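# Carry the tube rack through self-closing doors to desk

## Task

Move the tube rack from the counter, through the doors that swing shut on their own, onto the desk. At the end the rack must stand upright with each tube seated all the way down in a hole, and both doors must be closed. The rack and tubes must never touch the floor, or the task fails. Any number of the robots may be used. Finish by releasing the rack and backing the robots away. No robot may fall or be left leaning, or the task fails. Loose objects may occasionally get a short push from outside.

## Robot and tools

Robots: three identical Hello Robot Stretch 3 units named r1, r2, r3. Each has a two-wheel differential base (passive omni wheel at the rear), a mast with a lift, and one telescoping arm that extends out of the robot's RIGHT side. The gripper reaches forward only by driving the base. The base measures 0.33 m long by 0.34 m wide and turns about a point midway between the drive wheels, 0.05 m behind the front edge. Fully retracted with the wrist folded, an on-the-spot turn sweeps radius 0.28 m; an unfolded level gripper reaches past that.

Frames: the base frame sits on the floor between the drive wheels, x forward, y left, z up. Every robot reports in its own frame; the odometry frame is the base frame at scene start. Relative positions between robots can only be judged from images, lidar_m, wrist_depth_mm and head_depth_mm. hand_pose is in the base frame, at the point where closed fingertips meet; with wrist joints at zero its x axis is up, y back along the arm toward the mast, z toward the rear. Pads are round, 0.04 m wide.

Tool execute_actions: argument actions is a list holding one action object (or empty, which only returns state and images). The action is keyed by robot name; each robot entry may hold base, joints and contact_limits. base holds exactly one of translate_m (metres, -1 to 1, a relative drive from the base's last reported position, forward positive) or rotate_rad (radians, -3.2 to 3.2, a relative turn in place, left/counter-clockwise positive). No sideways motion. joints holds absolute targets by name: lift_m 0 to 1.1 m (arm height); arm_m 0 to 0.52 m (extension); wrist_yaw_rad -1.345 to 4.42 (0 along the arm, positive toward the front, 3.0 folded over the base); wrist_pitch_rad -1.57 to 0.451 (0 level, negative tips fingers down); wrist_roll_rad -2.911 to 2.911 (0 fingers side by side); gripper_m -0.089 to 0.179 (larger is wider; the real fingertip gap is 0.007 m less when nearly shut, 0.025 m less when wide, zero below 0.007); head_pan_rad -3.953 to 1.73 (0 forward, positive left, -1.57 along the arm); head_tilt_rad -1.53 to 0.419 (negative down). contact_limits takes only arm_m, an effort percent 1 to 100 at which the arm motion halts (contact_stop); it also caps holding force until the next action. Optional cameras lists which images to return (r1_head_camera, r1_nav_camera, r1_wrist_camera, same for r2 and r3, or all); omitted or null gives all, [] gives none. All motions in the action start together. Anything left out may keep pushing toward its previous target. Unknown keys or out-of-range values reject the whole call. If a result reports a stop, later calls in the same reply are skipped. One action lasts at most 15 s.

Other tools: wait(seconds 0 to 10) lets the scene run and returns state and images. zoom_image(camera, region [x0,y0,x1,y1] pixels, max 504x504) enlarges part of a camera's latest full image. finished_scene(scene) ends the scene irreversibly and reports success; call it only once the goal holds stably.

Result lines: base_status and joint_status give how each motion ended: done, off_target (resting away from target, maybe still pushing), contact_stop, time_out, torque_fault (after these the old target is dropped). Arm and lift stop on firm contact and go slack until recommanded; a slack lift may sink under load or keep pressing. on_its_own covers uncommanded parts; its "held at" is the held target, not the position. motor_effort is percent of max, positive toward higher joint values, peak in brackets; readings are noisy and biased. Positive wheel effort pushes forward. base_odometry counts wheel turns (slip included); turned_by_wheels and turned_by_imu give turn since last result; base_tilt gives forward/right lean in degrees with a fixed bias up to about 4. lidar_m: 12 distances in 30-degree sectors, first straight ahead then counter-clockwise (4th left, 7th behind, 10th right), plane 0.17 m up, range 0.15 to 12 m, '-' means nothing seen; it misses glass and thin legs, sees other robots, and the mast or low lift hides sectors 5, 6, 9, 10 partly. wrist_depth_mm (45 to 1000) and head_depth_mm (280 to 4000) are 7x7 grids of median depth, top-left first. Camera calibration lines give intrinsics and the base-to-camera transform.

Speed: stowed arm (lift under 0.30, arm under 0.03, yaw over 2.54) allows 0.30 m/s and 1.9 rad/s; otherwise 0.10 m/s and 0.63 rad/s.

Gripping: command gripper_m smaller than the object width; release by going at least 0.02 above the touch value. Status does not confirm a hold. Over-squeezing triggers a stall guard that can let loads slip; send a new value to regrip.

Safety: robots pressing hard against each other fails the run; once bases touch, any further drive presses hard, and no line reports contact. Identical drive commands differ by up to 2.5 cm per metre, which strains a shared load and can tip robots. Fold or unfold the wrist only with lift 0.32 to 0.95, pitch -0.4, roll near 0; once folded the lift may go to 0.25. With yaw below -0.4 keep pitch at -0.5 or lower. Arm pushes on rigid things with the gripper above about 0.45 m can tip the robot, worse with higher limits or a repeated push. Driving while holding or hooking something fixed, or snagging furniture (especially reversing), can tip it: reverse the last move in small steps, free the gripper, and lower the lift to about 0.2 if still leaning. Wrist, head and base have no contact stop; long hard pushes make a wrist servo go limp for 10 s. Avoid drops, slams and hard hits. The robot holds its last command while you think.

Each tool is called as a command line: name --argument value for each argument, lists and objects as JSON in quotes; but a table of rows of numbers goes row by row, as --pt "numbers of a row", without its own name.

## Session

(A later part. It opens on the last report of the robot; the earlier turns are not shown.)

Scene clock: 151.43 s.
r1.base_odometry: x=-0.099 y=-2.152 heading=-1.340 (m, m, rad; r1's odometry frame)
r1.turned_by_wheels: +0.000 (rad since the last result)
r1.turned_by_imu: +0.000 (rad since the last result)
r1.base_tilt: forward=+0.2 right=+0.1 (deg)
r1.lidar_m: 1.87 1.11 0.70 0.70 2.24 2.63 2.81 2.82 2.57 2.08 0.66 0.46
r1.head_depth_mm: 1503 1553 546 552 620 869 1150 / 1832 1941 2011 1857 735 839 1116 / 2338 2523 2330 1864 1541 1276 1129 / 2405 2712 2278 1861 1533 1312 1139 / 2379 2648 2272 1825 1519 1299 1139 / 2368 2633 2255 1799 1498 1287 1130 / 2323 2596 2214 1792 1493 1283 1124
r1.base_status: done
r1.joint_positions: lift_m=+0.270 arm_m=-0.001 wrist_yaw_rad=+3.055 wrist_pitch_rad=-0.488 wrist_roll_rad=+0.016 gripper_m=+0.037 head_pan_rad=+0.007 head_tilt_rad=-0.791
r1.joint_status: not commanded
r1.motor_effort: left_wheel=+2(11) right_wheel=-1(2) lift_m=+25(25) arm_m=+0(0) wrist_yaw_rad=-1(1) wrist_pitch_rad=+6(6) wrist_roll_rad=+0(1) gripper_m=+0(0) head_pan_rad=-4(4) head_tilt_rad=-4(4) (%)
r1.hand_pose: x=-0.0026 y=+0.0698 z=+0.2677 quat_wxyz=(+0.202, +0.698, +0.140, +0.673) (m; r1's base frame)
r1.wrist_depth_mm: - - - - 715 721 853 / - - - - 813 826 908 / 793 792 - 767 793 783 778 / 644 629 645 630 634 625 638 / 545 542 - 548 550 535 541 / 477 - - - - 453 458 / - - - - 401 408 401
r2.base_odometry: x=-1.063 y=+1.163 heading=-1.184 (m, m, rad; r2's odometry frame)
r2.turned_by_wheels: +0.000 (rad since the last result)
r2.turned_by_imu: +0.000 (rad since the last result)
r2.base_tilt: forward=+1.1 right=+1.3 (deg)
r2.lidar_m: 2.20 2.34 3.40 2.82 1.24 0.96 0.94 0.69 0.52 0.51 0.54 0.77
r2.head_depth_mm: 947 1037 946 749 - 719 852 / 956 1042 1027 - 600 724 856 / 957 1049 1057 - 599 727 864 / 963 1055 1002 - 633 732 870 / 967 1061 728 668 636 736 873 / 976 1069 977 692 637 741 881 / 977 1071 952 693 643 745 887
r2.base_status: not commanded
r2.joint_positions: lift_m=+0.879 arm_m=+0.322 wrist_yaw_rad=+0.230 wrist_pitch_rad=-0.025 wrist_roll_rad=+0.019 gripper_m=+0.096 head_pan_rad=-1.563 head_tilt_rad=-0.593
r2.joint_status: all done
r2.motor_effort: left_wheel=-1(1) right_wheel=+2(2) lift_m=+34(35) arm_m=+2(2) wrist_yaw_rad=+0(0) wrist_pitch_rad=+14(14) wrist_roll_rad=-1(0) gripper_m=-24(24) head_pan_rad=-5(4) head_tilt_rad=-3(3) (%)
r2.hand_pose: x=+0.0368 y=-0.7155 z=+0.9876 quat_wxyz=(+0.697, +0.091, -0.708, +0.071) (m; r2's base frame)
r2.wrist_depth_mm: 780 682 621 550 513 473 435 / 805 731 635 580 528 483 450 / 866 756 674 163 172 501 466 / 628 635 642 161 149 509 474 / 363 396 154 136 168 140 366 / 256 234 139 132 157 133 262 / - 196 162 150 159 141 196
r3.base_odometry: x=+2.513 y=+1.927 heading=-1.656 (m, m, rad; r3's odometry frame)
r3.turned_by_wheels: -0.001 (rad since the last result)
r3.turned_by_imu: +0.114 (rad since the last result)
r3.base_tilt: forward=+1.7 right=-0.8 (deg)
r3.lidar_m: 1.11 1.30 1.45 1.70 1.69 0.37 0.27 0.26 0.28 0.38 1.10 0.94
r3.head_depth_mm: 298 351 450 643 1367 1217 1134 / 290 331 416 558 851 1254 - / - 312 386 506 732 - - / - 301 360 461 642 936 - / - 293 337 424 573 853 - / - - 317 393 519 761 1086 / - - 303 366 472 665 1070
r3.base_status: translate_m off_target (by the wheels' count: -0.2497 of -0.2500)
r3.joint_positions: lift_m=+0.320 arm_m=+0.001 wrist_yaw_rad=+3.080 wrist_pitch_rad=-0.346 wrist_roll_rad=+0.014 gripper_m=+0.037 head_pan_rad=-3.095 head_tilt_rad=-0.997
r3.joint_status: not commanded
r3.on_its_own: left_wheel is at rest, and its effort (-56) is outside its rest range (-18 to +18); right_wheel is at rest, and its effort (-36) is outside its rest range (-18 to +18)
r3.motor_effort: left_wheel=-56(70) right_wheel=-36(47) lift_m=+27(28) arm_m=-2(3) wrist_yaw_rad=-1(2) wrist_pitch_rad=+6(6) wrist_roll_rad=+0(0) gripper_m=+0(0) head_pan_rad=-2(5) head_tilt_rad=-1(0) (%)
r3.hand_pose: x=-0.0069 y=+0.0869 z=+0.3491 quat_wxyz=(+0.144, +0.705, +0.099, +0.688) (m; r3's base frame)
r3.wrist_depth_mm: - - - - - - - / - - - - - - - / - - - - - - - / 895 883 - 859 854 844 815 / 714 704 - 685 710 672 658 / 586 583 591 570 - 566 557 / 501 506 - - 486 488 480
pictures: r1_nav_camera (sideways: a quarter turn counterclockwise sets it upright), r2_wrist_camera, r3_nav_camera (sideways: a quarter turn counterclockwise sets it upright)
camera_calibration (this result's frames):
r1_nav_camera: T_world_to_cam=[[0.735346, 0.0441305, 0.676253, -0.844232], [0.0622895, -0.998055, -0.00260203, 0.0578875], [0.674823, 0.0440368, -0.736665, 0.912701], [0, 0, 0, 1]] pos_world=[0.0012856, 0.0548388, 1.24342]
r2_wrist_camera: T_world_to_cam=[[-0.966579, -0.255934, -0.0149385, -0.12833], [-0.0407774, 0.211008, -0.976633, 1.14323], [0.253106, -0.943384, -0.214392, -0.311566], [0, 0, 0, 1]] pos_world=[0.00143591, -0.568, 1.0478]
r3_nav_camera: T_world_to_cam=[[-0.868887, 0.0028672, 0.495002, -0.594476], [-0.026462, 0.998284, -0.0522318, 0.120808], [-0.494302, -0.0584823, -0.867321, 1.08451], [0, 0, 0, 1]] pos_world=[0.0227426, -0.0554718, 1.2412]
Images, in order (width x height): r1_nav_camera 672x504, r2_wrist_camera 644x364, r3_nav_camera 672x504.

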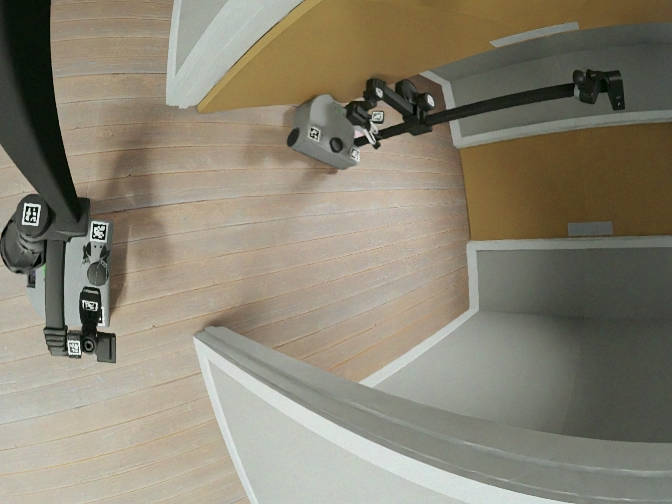

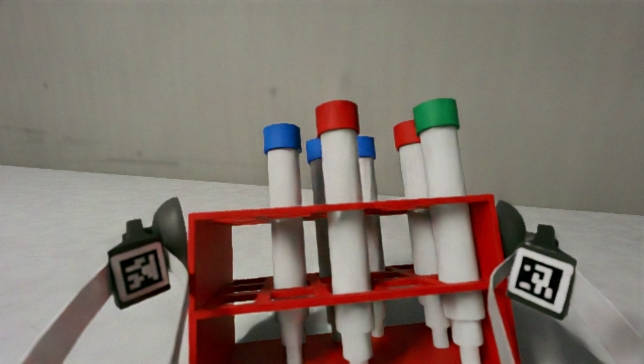

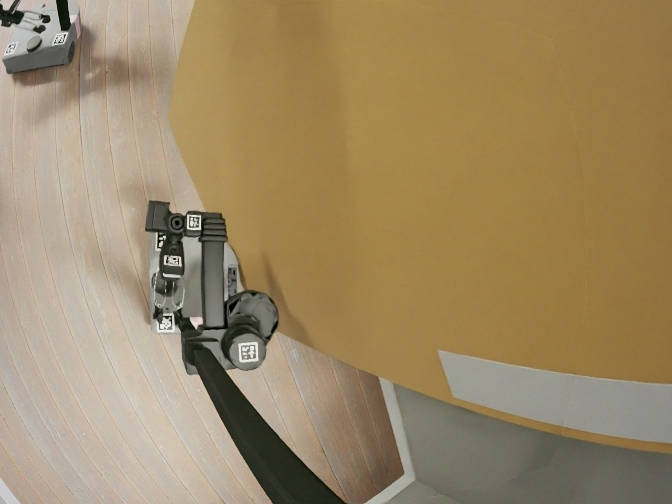

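execute_actions --actions '[{"r3":{"base":{"translate_m":0.005}},"r2":{"joints":{"lift_m":0.852}},"r1":{"base":{"rotate_rad":0.19}}}]' --cameras '[]'

execute_actions --actions '[{"r2":{"joints":{"gripper_m":0.179}},"r1":{"base":{"translate_m":0.5}}}]' --cameras '["r1_nav_camera"]'

execute_actions --actions '[{"r2":{"joints":{"lift_m":0.835,"arm_m":0.345}}}]' --cameras '["r2_wrist_camera","r2_head_camera"]'

Scene clock: 169.87 s.
r1.base_odometry: x=-0.099 y=-2.152 heading=-1.150 (m, m, rad; r1's odometry frame)
r1.turned_by_wheels: +0.190 (rad since the last result)
r1.turned_by_imu: +0.189 (rad since the last result)
r1.base_tilt: forward=+0.1 right=+0.1 (deg)
r1.lidar_m: 2.70 0.90 0.70 1.11 2.29 2.96 2.81 2.88 2.55 1.65 0.49 0.46
r1.head_depth_mm: 2281 2290 2197 1900 1531 750 1040 / 2355 2709 2328 1884 1558 1298 1078 / 2347 2645 2345 1861 1539 1322 1151 / 2443 2719 2309 1829 1526 1316 1150 / 2406 2663 2285 1827 1526 1299 1139 / 2392 2681 2238 1791 1504 1289 1133 / 2327 2601 2045 1524 1450 1285 1122
r1.base_status: done
r1.joint_positions: lift_m=+0.270 arm_m=-0.001 wrist_yaw_rad=+3.055 wrist_pitch_rad=-0.488 wrist_roll_rad=+0.016 gripper_m=+0.037 head_pan_rad=+0.007 head_tilt_rad=-0.791
r1.joint_status: not commanded
r1.motor_effort: left_wheel=-2(9) right_wheel=+2(5) lift_m=+25(25) arm_m=+0(0) wrist_yaw_rad=+0(1) wrist_pitch_rad=+6(6) wrist_roll_rad=-1(1) gripper_m=+0(1) head_pan_rad=-4(4) head_tilt_rad=-4(4) (%)
r1.hand_pose: x=-0.0026 y=+0.0698 z=+0.2677 quat_wxyz=(+0.202, +0.698, +0.140, +0.673) (m; r1's base frame)
r1.wrist_depth_mm: - - - - - 658 635 / - - - - 892 714 734 / 792 786 - 774 782 754 771 / 650 646 637 636 624 626 630 / 544 547 - 556 542 528 535 / 471 - - - - 457 456 / - - - - 401 399 399
r2.base_odometry: x=-1.063 y=+1.163 heading=-1.184 (m, m, rad; r2's odometry frame)
r2.turned_by_wheels: +0.000 (rad since the last result)
r2.turned_by_imu: +0.000 (rad since the last result)
r2.base_tilt: forward=+1.1 right=+1.4 (deg)
r2.lidar_m: 2.20 2.34 3.42 2.82 1.24 0.96 0.94 0.69 0.52 0.51 0.54 0.77
r2.head_depth_mm: 949 1039 945 721 - 738 874 / 954 1044 945 - 638 723 858 / 958 1051 997 - 617 729 863 / 966 1056 765 - 643 733 868 / 967 1064 732 666 637 735 874 / 973 1066 950 691 639 739 879 / 977 1075 949 693 641 743 886
r2.base_status: not commanded
r2.joint_positions: lift_m=+0.852 arm_m=+0.322 wrist_yaw_rad=+0.230 wrist_pitch_rad=-0.022 wrist_roll_rad=+0.019 gripper_m=+0.096 head_pan_rad=-1.563 head_tilt_rad=-0.593
r2.joint_status: all done
r2.motor_effort: left_wheel=+0(0) right_wheel=+2(2) lift_m=+16(31) arm_m=+2(2) wrist_yaw_rad=+0(0) wrist_pitch_rad=+12(14) wrist_roll_rad=+0(1) gripper_m=-24(23) head_pan_rad=-4(4) head_tilt_rad=-3(3) (%)
r2.hand_pose: x=+0.0368 y=-0.7156 z=+0.9614 quat_wxyz=(+0.697, +0.090, -0.708, +0.072) (m; r2's base frame)
r2.wrist_depth_mm: 762 687 619 565 513 471 433 / 821 726 639 561 524 487 451 / 842 762 665 139 173 484 465 / 524 529 457 143 155 462 469 / 296 324 152 131 163 133 297 / 207 191 133 134 142 140 214 / - 159 147 147 148 152 160
r3.base_odometry: x=+2.512 y=+1.922 heading=-1.656 (m, m, rad; r3's odometry frame)
r3.turned_by_wheels: +0.000 (rad since the last result)
r3.turned_by_imu: +0.001 (rad since the last result)
r3.base_tilt: forward=+1.6 right=-0.8 (deg)
r3.lidar_m: 1.11 1.29 1.44 1.70 1.69 0.36 0.27 0.26 0.28 0.39 1.10 0.93
r3.head_depth_mm: 297 348 444 620 1364 1222 1138 / 289 329 413 555 840 1254 - / - 310 384 503 728 - - / - 300 359 460 640 925 - / - 292 336 423 573 850 - / - - 316 392 518 763 1090 / - - 302 366 471 668 1071
r3.base_status: done
r3.joint_positions: lift_m=+0.320 arm_m=+0.001 wrist_yaw_rad=+3.080 wrist_pitch_rad=-0.346 wrist_roll_rad=+0.014 gripper_m=+0.037 head_pan_rad=-3.095 head_tilt_rad=-0.997
r3.joint_status: not commanded
r3.motor_effort: left_wheel=-9(46) right_wheel=-1(31) lift_m=+27(27) arm_m=-2(2) wrist_yaw_rad=+1(1) wrist_pitch_rad=+5(5) wrist_roll_rad=+0(0) gripper_m=+0(0) head_pan_rad=-3(3) head_tilt_rad=-1(1) (%)
r3.hand_pose: x=-0.0069 y=+0.0869 z=+0.3491 quat_wxyz=(+0.144, +0.705, +0.099, +0.688) (m; r3's base frame)
r3.wrist_depth_mm: - - - - - - - / - - - - - - - / - - - - - - - / 892 879 - 871 841 832 827 / 704 701 - 686 695 672 657 / 591 588 581 577 - 561 561 / 509 505 - - 489 492 480
pictures: none
No camera images: the call's "cameras" was empty. Leave "cameras" out to get every camera's image.

Scene clock: 173.10 s.
r1.base_odometry: x=+0.105 y=-2.608 heading=-1.150 (m, m, rad; r1's odometry frame)
r1.turned_by_wheels: +0.000 (rad since the last result)
r1.turned_by_imu: +0.000 (rad since the last result)
r1.base_tilt: forward=+0.2 right=+0.2 (deg)
r1.lidar_m: 2.20 0.68 0.67 0.60 0.65 3.05 3.30 3.38 0.29 0.28 0.90 1.18
r1.head_depth_mm: 1908 2118 2155 1881 1571 1333 1165 / 1909 2205 2370 1875 1555 1329 1156 / 1910 2166 2332 1867 1547 1315 1152 / 1987 2241 2291 1841 1536 1305 1144 / 1955 2249 2278 1816 1517 1302 1130 / 1981 2239 2247 1809 1499 1297 1130 / 1930 2177 2226 1792 1488 1256 1120
r1.base_status: done
r1.joint_positions: lift_m=+0.270 arm_m=-0.001 wrist_yaw_rad=+3.055 wrist_pitch_rad=-0.488 wrist_roll_rad=+0.016 gripper_m=+0.037 head_pan_rad=+0.007 head_tilt_rad=-0.791
r1.joint_status: not commanded
r1.motor_effort: left_wheel=-2(7) right_wheel=+1(6) lift_m=+25(25) arm_m=+0(1) wrist_yaw_rad=+0(1) wrist_pitch_rad=+6(6) wrist_roll_rad=+0(1) gripper_m=+0(0) head_pan_rad=-3(4) head_tilt_rad=-4(4) (%)
r1.hand_pose: x=-0.0026 y=+0.0698 z=+0.2677 quat_wxyz=(+0.202, +0.698, +0.140, +0.673) (m; r1's base frame)
r1.wrist_depth_mm: - - 630 619 662 726 780 / - - 694 699 724 752 601 / 799 785 - 754 773 716 576 / 639 634 640 631 644 629 616 / 542 546 - 548 541 526 528 / 471 - - - - 463 450 / - - - - 406 405 403
r2.base_odometry: x=-1.063 y=+1.163 heading=-1.184 (m, m, rad; r2's odometry frame)
r2.turned_by_wheels: +0.000 (rad since the last result)
r2.turned_by_imu: +0.000 (rad since the last result)
r2.base_tilt: forward=+1.1 right=+1.4 (deg)
r2.lidar_m: 2.20 2.34 3.40 2.82 1.24 0.96 0.94 0.68 0.52 0.51 0.54 0.77
r2.head_depth_mm: 948 1037 949 718 - 739 877 / 952 1040 948 - 638 724 856 / 960 1049 999 - 618 727 864 / 965 1055 879 - 643 732 867 / 967 1062 728 666 634 735 875 / 978 1065 949 693 639 741 881 / 979 1074 949 693 642 745 884
r2.base_status: not commanded
r2.joint_positions: lift_m=+0.852 arm_m=+0.322 wrist_yaw_rad=+0.230 wrist_pitch_rad=-0.022 wrist_roll_rad=+0.019 gripper_m=+0.179 head_pan_rad=-1.563 head_tilt_rad=-0.593
r2.joint_status: all done
r2.motor_effort: left_wheel=-1(1) right_wheel=+2(2) lift_m=+15(15) arm_m=+2(2) wrist_yaw_rad=+0(0) wrist_pitch_rad=+12(12) wrist_roll_rad=-1(1) gripper_m=+0(97) head_pan_rad=-5(4) head_tilt_rad=-2(3) (%)
r2.hand_pose: x=+0.0368 y=-0.7156 z=+0.9614 quat_wxyz=(+0.697, +0.090, -0.708, +0.072) (m; r2's base frame)
r2.wrist_depth_mm: 782 683 615 561 518 471 432 / 816 710 637 567 523 478 447 / 876 749 668 129 171 490 463 / 527 533 194 147 155 496 470 / 299 326 161 138 146 137 298 / 221 195 152 141 146 186 222 / 152 160 148 148 153 153 156
r3.base_odometry: x=+2.512 y=+1.922 heading=-1.656 (m, m, rad; r3's odometry frame)
r3.turned_by_wheels: +0.000 (rad since the last result)
r3.turned_by_imu: +0.001 (rad since the last result)
r3.base_tilt: forward=+1.7 right=-0.7 (deg)
r3.lidar_m: 1.11 1.29 1.44 1.69 1.69 0.36 0.27 0.26 0.28 0.39 0.67 0.67
r3.head_depth_mm: 297 349 444 622 1360 1219 1132 / 290 328 414 552 844 1251 - / - 310 383 502 726 - - / - 300 359 460 640 931 - / - 292 336 423 572 852 - / - - 316 392 518 762 1086 / - - 302 366 472 666 1073
r3.base_status: not commanded
r3.joint_positions: lift_m=+0.320 arm_m=+0.001 wrist_yaw_rad=+3.080 wrist_pitch_rad=-0.346 wrist_roll_rad=+0.014 gripper_m=+0.037 head_pan_rad=-3.095 head_tilt_rad=-0.997
r3.joint_status: not commanded
r3.motor_effort: left_wheel=-9(9) right_wheel=-1(1) lift_m=+27(27) arm_m=-2(2) wrist_yaw_rad=+0(0) wrist_pitch_rad=+6(6) wrist_roll_rad=+0(0) gripper_m=+0(0) head_pan_rad=-2(3) head_tilt_rad=-2(2) (%)
r3.hand_pose: x=-0.0069 y=+0.0869 z=+0.3491 quat_wxyz=(+0.144, +0.705, +0.099, +0.688) (m; r3's base frame)
r3.wrist_depth_mm: - - - - - - - / - - - - - - - / - - - - - - - / 884 888 - 846 839 846 815 / 708 709 - 688 696 672 662 / 588 585 582 579 - 569 567 / 504 504 - - 493 487 489
pictures: r1_nav_camera (sideways: a quarter turn counterclockwise sets it upright)
camera_calibration (this result's frames):
r1_nav_camera: T_world_to_cam=[[0.735359, 0.0440929, 0.676242, -0.844217], [0.0622382, -0.998058, -0.0026029, 0.057889], [0.674814, 0.0440021, -0.736675, 0.912715], [0, 0, 0, 1]] pos_world=[0.00128749, 0.0548391, 1.24342]
Images, in order (width x height): r1_nav_camera 672x504.

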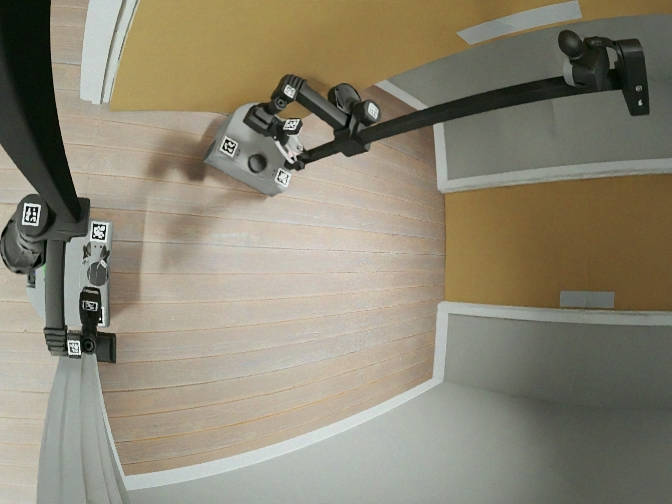

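Scene clock: 174.20 s.
r1.base_odometry: x=+0.105 y=-2.608 heading=-1.150 (m, m, rad; r1's odometry frame)
r1.turned_by_wheels: +0.000 (rad since the last result)
r1.turned_by_imu: +0.000 (rad since the last result)
r1.base_tilt: forward=+0.1 right=+0.1 (deg)
r1.lidar_m: 2.20 0.68 0.67 0.60 0.65 3.08 3.31 3.37 0.29 0.28 0.89 1.18
r1.head_depth_mm: 1913 2109 2172 1887 1572 1336 1161 / 1910 2178 2378 1884 1561 1323 1162 / 1905 2189 2346 1863 1551 1316 1154 / 1982 2254 2317 1824 1532 1309 1142 / 1950 2237 2287 1814 1515 1299 1134 / 1956 2217 2247 1804 1496 1281 1127 / 1935 2188 2210 1787 1491 1259 1126
r1.base_status: not commanded
r1.joint_positions: lift_m=+0.270 arm_m=-0.001 wrist_yaw_rad=+3.055 wrist_pitch_rad=-0.488 wrist_roll_rad=+0.016 gripper_m=+0.037 head_pan_rad=+0.007 head_tilt_rad=-0.791
r1.joint_status: not commanded
r1.motor_effort: left_wheel=-2(2) right_wheel=+1(1) lift_m=+25(25) arm_m=+0(0) wrist_yaw_rad=+1(0) wrist_pitch_rad=+6(6) wrist_roll_rad=-1(0) gripper_m=+0(1) head_pan_rad=-4(4) head_tilt_rad=-4(4) (%)
r1.hand_pose: x=-0.0026 y=+0.0698 z=+0.2677 quat_wxyz=(+0.202, +0.698, +0.140, +0.673) (m; r1's base frame)
r1.wrist_depth_mm: - - 636 627 660 717 757 / - - 697 708 747 765 600 / 791 778 - 746 789 717 569 / 642 644 643 628 636 633 601 / 534 538 - 546 546 532 527 / 483 - - - - 457 454 / - - - - 398 404 402
r2.base_odometry: x=-1.063 y=+1.163 heading=-1.184 (m, m, rad; r2's odometry frame)
r2.turned_by_wheels: +0.000 (rad since the last result)
r2.turned_by_imu: -0.002 (rad since the last result)
r2.base_tilt: forward=+1.1 right=+1.3 (deg)
r2.lidar_m: 2.20 2.34 3.38 2.83 1.24 0.96 0.94 0.69 0.52 0.51 0.54 0.77
r2.head_depth_mm: 949 1040 946 719 - - 876 / 954 1045 949 - 600 725 858 / 959 1047 1004 - 632 728 866 / 964 1057 857 - 638 733 870 / 971 1063 738 666 636 737 875 / 972 1069 949 694 640 741 881 / 979 1078 950 694 640 745 889
r2.base_status: not commanded
r2.joint_positions: lift_m=+0.842 arm_m=+0.344 wrist_yaw_rad=+0.232 wrist_pitch_rad=+0.000 wrist_roll_rad=+0.017 gripper_m=+0.179 head_pan_rad=-1.563 head_tilt_rad=-0.594
r2.joint_status: lift_m contact_stop (moved -0.010 of -0.017); the others done
r2.on_its_own: lift_m is slack since a contact_stop, until your next command for it (your +0.835 is given up)
r2.motor_effort: left_wheel=-1(6) right_wheel=+2(6) lift_m=+25(25) arm_m=+5(9) wrist_yaw_rad=-3(3) wrist_pitch_rad=+0(12) wrist_roll_rad=+0(1) gripper_m=+0(1) head_pan_rad=-5(4) head_tilt_rad=-3(3) (%)
r2.hand_pose: x=+0.0375 y=-0.7388 z=+0.9569 quat_wxyz=(+0.697, +0.083, -0.708, +0.081) (m; r2's base frame)
r2.wrist_depth_mm: 760 672 603 541 493 456 426 / 793 695 626 538 505 459 434 / 833 725 650 113 161 464 443 / 562 559 159 118 142 474 453 / 300 115 146 120 148 119 302 / 218 114 136 122 129 121 221 / 148 155 144 144 145 140 152
r3.base_odometry: x=+2.512 y=+1.922 heading=-1.656 (m, m, rad; r3's odometry frame)
r3.turned_by_wheels: +0.000 (rad since the last result)
r3.turned_by_imu: +0.000 (rad since the last result)
r3.base_tilt: forward=+1.7 right=-0.7 (deg)
r3.lidar_m: 1.11 1.29 1.44 1.70 1.69 0.36 0.27 0.26 0.28 0.39 0.67 0.68
r3.head_depth_mm: 297 348 444 623 1362 1221 1139 / 289 330 413 555 841 1247 - / - 311 383 501 726 - - / - 300 358 459 642 926 - / - 291 336 424 572 855 - / - - 316 392 519 763 1090 / - - 302 366 473 665 1072
r3.base_status: not commanded
r3.joint_positions: lift_m=+0.320 arm_m=+0.001 wrist_yaw_rad=+3.080 wrist_pitch_rad=-0.346 wrist_roll_rad=+0.014 gripper_m=+0.037 head_pan_rad=-3.095 head_tilt_rad=-0.997
r3.joint_status: not commanded
r3.motor_effort: left_wheel=-9(9) right_wheel=+0(1) lift_m=+27(27) arm_m=-3(2) wrist_yaw_rad=-1(0) wrist_pitch_rad=+6(5) wrist_roll_rad=+0(0) gripper_m=+0(0) head_pan_rad=-3(3) head_tilt_rad=-1(2) (%)
r3.hand_pose: x=-0.0069 y=+0.0869 z=+0.3491 quat_wxyz=(+0.144, +0.705, +0.099, +0.688) (m; r3's base frame)
r3.wrist_depth_mm: - - - - - - - / - - - - - - - / - - - - - - - / 917 864 - 855 847 837 824 / 719 698 - 690 700 667 671 / 589 583 579 570 - 565 567 / 504 510 - - 488 480 482
pictures: r2_head_camera (sideways: a quarter turn clockwise sets it upright), r2_wrist_camera
camera_calibration (this result's frames):
r2_head_camera: T_world_to_cam=[[0.0219831, 0.544071, -0.838751, 1.11233], [0.999535, -0.0297057, 0.00692797, -0.0151422], [-0.0211464, -0.838513, -0.544471, 0.662688], [0, 0, 0, 1]] pos_world=[0.0046962, -0.049964, 1.29389]
r2_wrist_camera: T_world_to_cam=[[-0.965961, -0.258405, -0.0120928, -0.138639], [-0.0375624, 0.186359, -0.981763, 1.10477], [0.255947, -0.947891, -0.189722, -0.36732], [0, 0, 0, 1]] pos_world=[0.00159259, -0.589888, 1.01326]
Images, in order (width x height): r2_head_camera 896x504, r2_wrist_camera 644x364.

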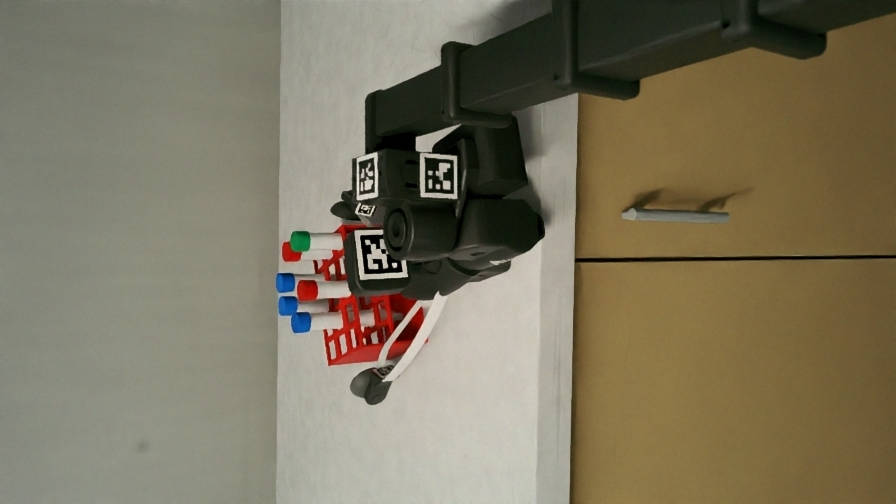

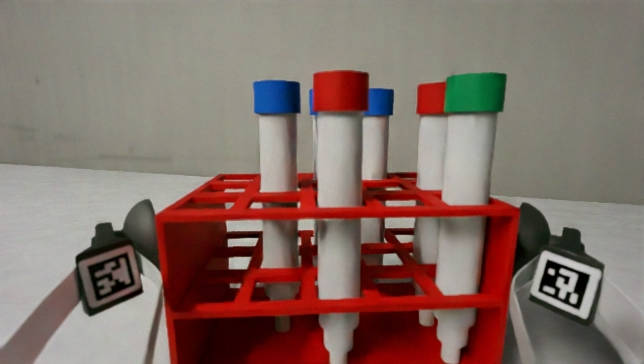

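execute_actions --actions '[{"r2":{"joints":{"lift_m":0.91,"wrist_pitch_rad":-0.3,"arm_m":0.335}},"r1":{"base":{"translate_m":1}}}]' --cameras '["r2_wrist_camera"]'

execute_actions --actions '[{"r2":{"joints":{"gripper_m":0.085}},"r1":{"base":{"translate_m":0.7}}}]' --cameras '["r2_wrist_camera"]'

execute_actions --actions '[{"r2":{"joints":{"lift_m":0.935}},"r1":{"base":{"rotate_rad":3.1},"joints":{"head_pan_rad":-3.1,"head_tilt_rad":-1,"arm_m":0}}}]' --cameras '["r2_wrist_camera","r1_nav_camera"]'

Scene clock: 185.40 s.
r1.base_odometry: x=+0.514 y=-3.521 heading=-1.150 (m, m, rad; r1's odometry frame)
r1.turned_by_wheels: +0.000 (rad since the last result)
r1.turned_by_imu: +0.002 (rad since the last result)
r1.base_tilt: forward=+0.2 right=+0.1 (deg)
r1.lidar_m: 1.20 1.31 1.35 0.81 0.60 0.60 1.10 1.05 0.86 0.82 0.84 1.11
r1.head_depth_mm: 1025 1174 1368 1628 1575 1337 1159 / 1023 1170 1362 1625 1566 1330 1157 / 1071 1191 1377 1617 1543 1314 1150 / 1087 1245 1441 1692 1531 1303 1142 / 1085 1236 1435 1685 1518 1301 1138 / 1078 1229 1437 1662 1505 1289 1131 / 1079 1230 1431 1667 1480 1282 1121
r1.base_status: done
r1.joint_positions: lift_m=+0.270 arm_m=-0.001 wrist_yaw_rad=+3.055 wrist_pitch_rad=-0.488 wrist_roll_rad=+0.016 gripper_m=+0.037 head_pan_rad=+0.007 head_tilt_rad=-0.791
r1.joint_status: not commanded
r1.motor_effort: left_wheel=-2(7) right_wheel=+1(6) lift_m=+25(25) arm_m=+1(1) wrist_yaw_rad=-1(0) wrist_pitch_rad=+6(6) wrist_roll_rad=-1(1) gripper_m=+0(1) head_pan_rad=-4(3) head_tilt_rad=-4(4) (%)
r1.hand_pose: x=-0.0026 y=+0.0698 z=+0.2677 quat_wxyz=(+0.202, +0.698, +0.140, +0.673) (m; r1's base frame)
r1.wrist_depth_mm: 692 487 - - - - - / 619 557 - - 993 - - / 504 516 - 784 793 783 783 / 592 562 647 634 624 643 627 / 526 540 - 556 546 521 527 / 478 - - - - 457 456 / - - - - 402 400 403
r2.base_odometry: x=-1.063 y=+1.163 heading=-1.184 (m, m, rad; r2's odometry frame)
r2.turned_by_wheels: +0.000 (rad since the last result)
r2.turned_by_imu: +0.000 (rad since the last result)
r2.base_tilt: forward=+1.1 right=+1.3 (deg)
r2.lidar_m: 2.20 2.34 3.39 2.83 1.24 0.96 0.94 0.69 0.52 0.51 0.54 0.77
r2.head_depth_mm: 947 1039 1000 - 648 721 853 / 951 1045 1102 642 600 724 858 / 958 1054 - 643 601 728 864 / 963 1051 1061 643 633 732 870 / 968 1061 735 668 635 737 874 / 971 1067 946 694 638 740 880 / 975 1071 949 695 641 743 886
r2.base_status: not commanded
r2.joint_positions: lift_m=+0.910 arm_m=+0.335 wrist_yaw_rad=+0.231 wrist_pitch_rad=-0.314 wrist_roll_rad=+0.017 gripper_m=+0.179 head_pan_rad=-1.563 head_tilt_rad=-0.594
r2.joint_status: all done
r2.motor_effort: left_wheel=-1(0) right_wheel=+1(1) lift_m=+33(33) arm_m=-3(7) wrist_yaw_rad=-2(2) wrist_pitch_rad=+8(38) wrist_roll_rad=+0(1) gripper_m=+0(0) head_pan_rad=-5(5) head_tilt_rad=-2(3) (%)
r2.hand_pose: x=+0.0327 y=-0.7103 z=+0.9463 quat_wxyz=(+0.701, +0.190, -0.687, -0.031) (m; r2's base frame)
r2.wrist_depth_mm: 717 639 570 523 481 445 414 / 757 680 616 126 154 443 442 / 414 419 381 140 168 376 406 / 289 289 140 132 138 268 285 / 222 231 158 164 151 150 219 / 187 172 168 163 168 172 185 / 145 151 151 150 150 150 145
r3.base_odometry: x=+2.512 y=+1.922 heading=-1.656 (m, m, rad; r3's odometry frame)
r3.turned_by_wheels: +0.000 (rad since the last result)
r3.turned_by_imu: +0.002 (rad since the last result)
r3.base_tilt: forward=+1.7 right=-0.8 (deg)
r3.lidar_m: 1.11 1.29 0.47 1.69 1.69 0.36 0.27 0.26 0.28 0.39 3.83 0.93
r3.head_depth_mm: 296 348 445 623 1361 1223 1132 / 289 329 413 554 841 1256 - / - 310 383 501 727 - - / - 300 357 459 642 928 - / - 292 336 423 572 854 - / - - 316 393 518 761 1094 / - - 302 366 472 667 1073
r3.base_status: not commanded
r3.joint_positions: lift_m=+0.320 arm_m=+0.001 wrist_yaw_rad=+3.080 wrist_pitch_rad=-0.346 wrist_roll_rad=+0.014 gripper_m=+0.037 head_pan_rad=-3.095 head_tilt_rad=-0.997
r3.joint_status: not commanded
r3.motor_effort: left_wheel=-9(9) right_wheel=-1(0) lift_m=+27(27) arm_m=-2(2) wrist_yaw_rad=+0(0) wrist_pitch_rad=+5(6) wrist_roll_rad=+0(0) gripper_m=+0(0) head_pan_rad=-2(3) head_tilt_rad=+0(2) (%)
r3.hand_pose: x=-0.0069 y=+0.0869 z=+0.3491 quat_wxyz=(+0.144, +0.705, +0.099, +0.688) (m; r3's base frame)
r3.wrist_depth_mm: - - - - - 566 - / - - - - - - - / - - - - - 708 - / 879 889 - 857 601 547 545 / 715 711 - 677 544 475 511 / 594 584 582 574 - 526 541 / 499 511 - - 491 483 482
pictures: r2_wrist_camera
camera_calibration (this result's frames):
r2_wrist_camera: T_world_to_cam=[[-0.967413, -0.252371, -0.0204998, -0.12378], [-0.104606, 0.472086, -0.875324, 1.19325], [0.230585, -0.844656, -0.483102, 0.0106792], [0, 0, 0, 1]] pos_world=[0.00261155, -0.585535, 1.0471]
Images, in order (width x height): r2_wrist_camera 644x364.

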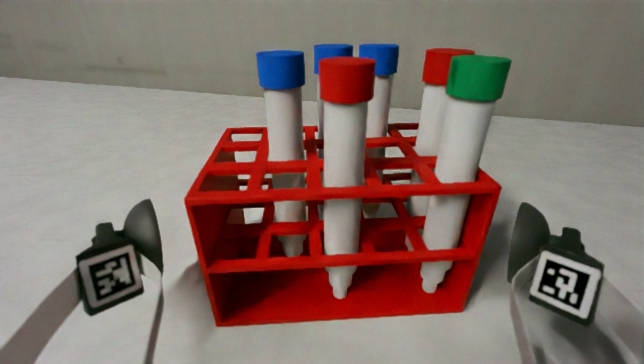

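Scene clock: 189.37 s.
r1.base_odometry: x=+0.799 y=-4.160 heading=-1.150 (m, m, rad; r1's odometry frame)
r1.turned_by_wheels: +0.000 (rad since the last result)
r1.turned_by_imu: +0.000 (rad since the last result)
r1.base_tilt: forward=+0.1 right=+0.1 (deg)
r1.lidar_m: 0.55 0.59 0.78 1.32 1.35 1.09 1.74 1.18 0.83 0.78 0.75 0.52
r1.head_depth_mm: 419 456 520 643 803 1068 1169 / 469 519 571 638 796 1058 1153 / 469 536 623 731 859 1068 1153 / 468 535 622 745 928 1228 1152 / 468 535 622 741 926 1217 1132 / 465 532 618 737 910 1201 1128 / 464 530 618 733 906 1191 1117
r1.base_status: done
r1.joint_positions: lift_m=+0.270 arm_m=-0.001 wrist_yaw_rad=+3.055 wrist_pitch_rad=-0.488 wrist_roll_rad=+0.016 gripper_m=+0.037 head_pan_rad=+0.007 head_tilt_rad=-0.791
r1.joint_status: not commanded
r1.motor_effort: left_wheel=-1(8) right_wheel=+1(6) lift_m=+25(25) arm_m=+1(0) wrist_yaw_rad=-1(0) wrist_pitch_rad=+6(6) wrist_roll_rad=-1(0) gripper_m=+0(1) head_pan_rad=-4(4) head_tilt_rad=-4(4) (%)
r1.hand_pose: x=-0.0026 y=+0.0698 z=+0.2677 quat_wxyz=(+0.202, +0.698, +0.140, +0.673) (m; r1's base frame)
r1.wrist_depth_mm: - - - - - 820 667 / - 998 - - - 866 674 / 803 787 - 768 791 778 676 / 639 637 628 644 625 634 626 / 539 543 - 554 548 531 531 / 477 - - - - 461 456 / - - - - 403 400 401
r2.base_odometry: x=-1.063 y=+1.163 heading=-1.184 (m, m, rad; r2's odometry frame)
r2.turned_by_wheels: +0.000 (rad since the last result)
r2.turned_by_imu: +0.000 (rad since the last result)
r2.base_tilt: forward=+1.1 right=+1.4 (deg)
r2.lidar_m: 2.20 2.35 3.41 2.84 1.24 0.96 0.94 0.68 0.52 0.51 0.54 0.77
r2.head_depth_mm: 947 1038 999 - 650 720 848 / 955 1044 1101 644 600 724 856 / 956 1051 - 642 600 730 865 / 963 1053 1059 643 632 732 869 / 970 1059 732 667 636 735 872 / 972 1069 946 692 637 740 878 / 978 1070 948 692 641 744 883
r2.base_status: not commanded
r2.joint_positions: lift_m=+0.910 arm_m=+0.335 wrist_yaw_rad=+0.231 wrist_pitch_rad=-0.317 wrist_roll_rad=+0.017 gripper_m=+0.086 head_pan_rad=-1.563 head_tilt_rad=-0.594
r2.joint_status: all done
r2.motor_effort: left_wheel=+0(0) right_wheel=+1(2) lift_m=+33(33) arm_m=-4(3) wrist_yaw_rad=-1(2) wrist_pitch_rad=+9(10) wrist_roll_rad=+1(1) gripper_m=-20(100) head_pan_rad=-4(4) head_tilt_rad=-2(3) (%)
r2.hand_pose: x=+0.0324 y=-0.7100 z=+0.9453 quat_wxyz=(+0.701, +0.191, -0.686, -0.033) (m; r2's base frame)
r2.wrist_depth_mm: 707 647 577 517 479 444 413 / 750 666 604 111 140 455 436 / 407 406 186 142 152 372 397 / 285 285 141 130 137 267 282 / 219 229 163 148 148 217 218 / 179 172 165 167 166 164 177 / - 150 150 149 150 150 149
r3.base_odometry: x=+2.512 y=+1.922 heading=-1.656 (m, m, rad; r3's odometry frame)
r3.turned_by_wheels: +0.000 (rad since the last result)
r3.turned_by_imu: +0.001 (rad since the last result)
r3.base_tilt: forward=+1.6 right=-0.8 (deg)
r3.lidar_m: 1.11 1.29 1.45 1.10 1.69 0.36 0.27 0.26 0.28 0.39 3.84 0.93
r3.head_depth_mm: 296 348 444 620 1355 1220 1135 / 289 329 413 555 841 1257 - / - 310 383 501 728 - - / - 300 357 459 639 933 - / - 292 335 423 574 856 - / - - 316 392 519 763 1092 / - - 302 366 473 671 1075
r3.base_status: not commanded
r3.joint_positions: lift_m=+0.320 arm_m=+0.001 wrist_yaw_rad=+3.080 wrist_pitch_rad=-0.346 wrist_roll_rad=+0.014 gripper_m=+0.037 head_pan_rad=-3.095 head_tilt_rad=-0.997
r3.joint_status: not commanded
r3.motor_effort: left_wheel=-9(9) right_wheel=-1(0) lift_m=+27(27) arm_m=-2(2) wrist_yaw_rad=+0(0) wrist_pitch_rad=+6(6) wrist_roll_rad=+0(0) gripper_m=+0(0) head_pan_rad=-2(3) head_tilt_rad=-1(1) (%)
r3.hand_pose: x=-0.0069 y=+0.0869 z=+0.3491 quat_wxyz=(+0.144, +0.705, +0.099, +0.688) (m; r3's base frame)
r3.wrist_depth_mm: - - - - - - - / - - - - - - - / - - - - - - - / 900 877 - 842 848 831 819 / 718 695 - 682 704 675 667 / 597 582 582 572 - 568 554 / 507 505 - - 494 484 484
pictures: r2_wrist_camera
camera_calibration (this result's frames):
r2_wrist_camera: T_world_to_cam=[[-0.967608, -0.251617, -0.020599, -0.123319], [-0.105044, 0.475457, -0.873445, 1.19289], [0.229568, -0.842988, -0.486487, 0.0150064], [0, 0, 0, 1]] pos_world=[0.00253656, -0.585547, 1.04668]
Images, in order (width x height): r2_wrist_camera 644x364.

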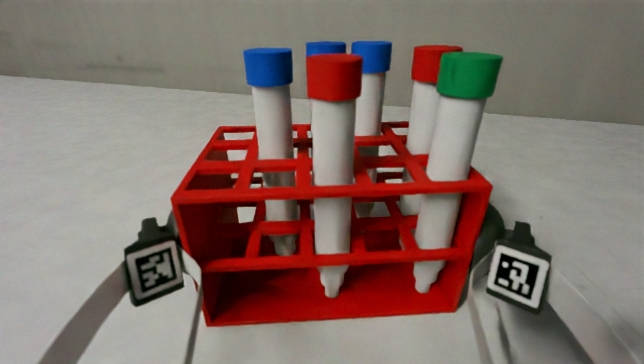

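Scene clock: 192.33 s.
r1.base_odometry: x=+0.799 y=-4.160 heading=+1.950 (m, m, rad; r1's odometry frame)
r1.turned_by_wheels: +3.100 (rad since the last result)
r1.turned_by_imu: +3.065 (rad since the last result)
r1.base_tilt: forward=+0.2 right=+0.1 (deg)
r1.lidar_m: 1.73 1.26 0.84 0.78 0.79 0.53 0.52 0.59 0.75 1.32 1.33 1.09
r1.head_depth_mm: 447 520 659 858 1227 1242 - / 503 551 646 855 1212 1236 1141 / 521 621 738 895 1184 1267 - / 521 619 760 983 1306 1261 - / 519 614 756 975 1302 1229 - / 517 612 752 967 1278 1205 - / 513 608 746 960 1270 1195 1090
r1.base_status: done
r1.joint_positions: lift_m=+0.270 arm_m=+0.000 wrist_yaw_rad=+3.055 wrist_pitch_rad=-0.488 wrist_roll_rad=+0.016 gripper_m=+0.037 head_pan_rad=-3.093 head_tilt_rad=-0.988
r1.joint_status: all done
r1.motor_effort: left_wheel=-2(9) right_wheel=+2(7) lift_m=+25(25) arm_m=+3(4) wrist_yaw_rad=+0(0) wrist_pitch_rad=+6(6) wrist_roll_rad=-1(1) gripper_m=+0(0) head_pan_rad=-4(52) head_tilt_rad=-6(25) (%)
r1.hand_pose: x=-0.0026 y=+0.0695 z=+0.2677 quat_wxyz=(+0.202, +0.698, +0.140, +0.673) (m; r1's base frame)
r1.wrist_depth_mm: 709 756 780 798 819 858 907 / 736 809 839 866 900 939 924 / 691 784 - 773 783 782 795 / 621 641 640 624 637 629 623 / 538 543 - 547 552 527 532 / 483 - - - - 465 458 / - - - - 400 398 404
r2.base_odometry: x=-1.063 y=+1.163 heading=-1.184 (m, m, rad; r2's odometry frame)
r2.turned_by_wheels: +0.000 (rad since the last result)
r2.turned_by_imu: +0.000 (rad since the last result)
r2.base_tilt: forward=+1.1 right=+1.3 (deg)
r2.lidar_m: 2.20 2.34 3.39 2.83 1.24 0.96 0.94 0.69 0.52 0.51 0.54 0.77
r2.head_depth_mm: 947 1038 1057 - 633 721 856 / 956 1038 - 664 599 724 857 / 959 1036 - 666 600 729 864 / 965 1043 1014 642 632 731 866 / 968 1031 968 693 636 736 874 / 972 1070 947 693 639 740 880 / 975 1076 948 693 641 745 884
r2.base_status: not commanded
r2.joint_positions: lift_m=+0.935 arm_m=+0.335 wrist_yaw_rad=+0.232 wrist_pitch_rad=-0.320 wrist_roll_rad=+0.017 gripper_m=+0.085 head_pan_rad=-1.563 head_tilt_rad=-0.594
r2.joint_status: all done
r2.motor_effort: left_wheel=+1(1) right_wheel=+1(2) lift_m=+33(35) arm_m=-1(3) wrist_yaw_rad=-2(5) wrist_pitch_rad=+11(14) wrist_roll_rad=+1(0) gripper_m=-1(21) head_pan_rad=-5(5) head_tilt_rad=-2(3) (%)
r2.hand_pose: x=+0.0326 y=-0.7095 z=+0.9697 quat_wxyz=(+0.701, +0.193, -0.686, -0.033) (m; r2's base frame)
r2.wrist_depth_mm: 706 645 574 526 477 447 414 / 782 697 624 558 474 472 436 / 480 481 476 448 462 478 446 / 336 334 333 334 330 329 331 / 258 258 269 258 255 255 254 / 209 209 202 208 201 208 208 / 177 176 176 176 176 175 175
r3.base_odometry: x=+2.512 y=+1.922 heading=-1.656 (m, m, rad; r3's odometry frame)
r3.turned_by_wheels: +0.000 (rad since the last result)
r3.turned_by_imu: +0.000 (rad since the last result)
r3.base_tilt: forward=+1.7 right=-0.7 (deg)
r3.lidar_m: 1.11 1.29 1.45 1.19 1.69 0.36 0.27 0.26 0.28 0.39 3.84 0.93
r3.head_depth_mm: 297 349 445 623 1357 1224 1135 / 290 329 413 553 838 1262 - / - 310 384 503 728 - - / - 301 357 460 641 929 - / - 292 336 423 573 852 - / - - 316 392 518 760 1090 / - - 303 366 473 666 1075
r3.base_status: not commanded
r3.joint_positions: lift_m=+0.320 arm_m=+0.001 wrist_yaw_rad=+3.080 wrist_pitch_rad=-0.346 wrist_roll_rad=+0.014 gripper_m=+0.037 head_pan_rad=-3.095 head_tilt_rad=-0.997
r3.joint_status: not commanded
r3.motor_effort: left_wheel=-9(9) right_wheel=+0(0) lift_m=+27(27) arm_m=-2(2) wrist_yaw_rad=+0(1) wrist_pitch_rad=+6(5) wrist_roll_rad=+0(0) gripper_m=+0(0) head_pan_rad=-3(2) head_tilt_rad=-1(1) (%)
r3.hand_pose: x=-0.0069 y=+0.0869 z=+0.3491 quat_wxyz=(+0.144, +0.705, +0.099, +0.688) (m; r3's base frame)
r3.wrist_depth_mm: - - - - - - - / - - - - - - - / - - - - - - - / 905 877 - 861 834 840 822 / 713 697 - 682 711 670 668 / 592 586 583 574 - 563 555 / 509 507 - - 486 485 483
pictures: r1_nav_camera (sideways: a quarter turn counterclockwise sets it upright), r2_wrist_camera
camera_calibration (this result's frames):
r1_nav_camera: T_world_to_cam=[[-0.850753, -0.0802684, 0.5194, -0.630198], [-0.10202, 0.994692, -0.0133833, 0.0729238], [-0.515569, -0.064375, -0.854426, 1.07307], [0, 0, 0, 1]] pos_world=[0.024539, -0.0540428, 1.24516]
r2_wrist_camera: T_world_to_cam=[[-0.967298, -0.2528, -0.0206574, -0.123279], [-0.106205, 0.47764, -0.872112, 1.21427], [0.230337, -0.841399, -0.488869, 0.0305782], [0, 0, 0, 1]] pos_world=[0.00267034, -0.585419, 1.07138]
Images, in order (width x height): r1_nav_camera 672x504, r2_wrist_camera 644x364.

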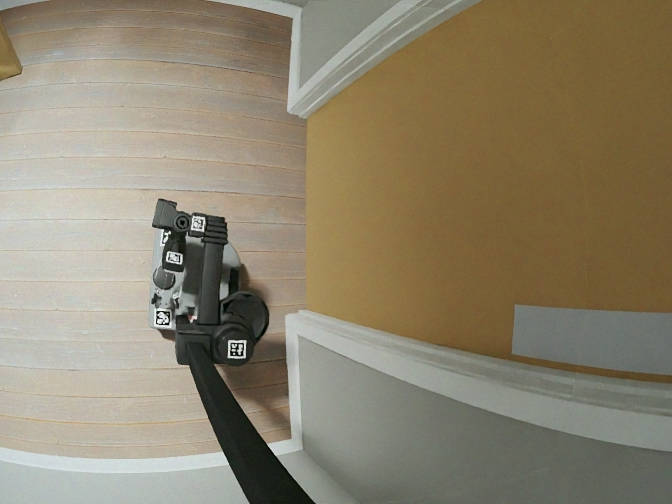

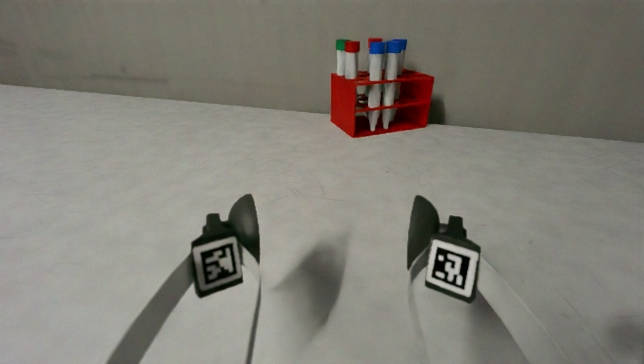

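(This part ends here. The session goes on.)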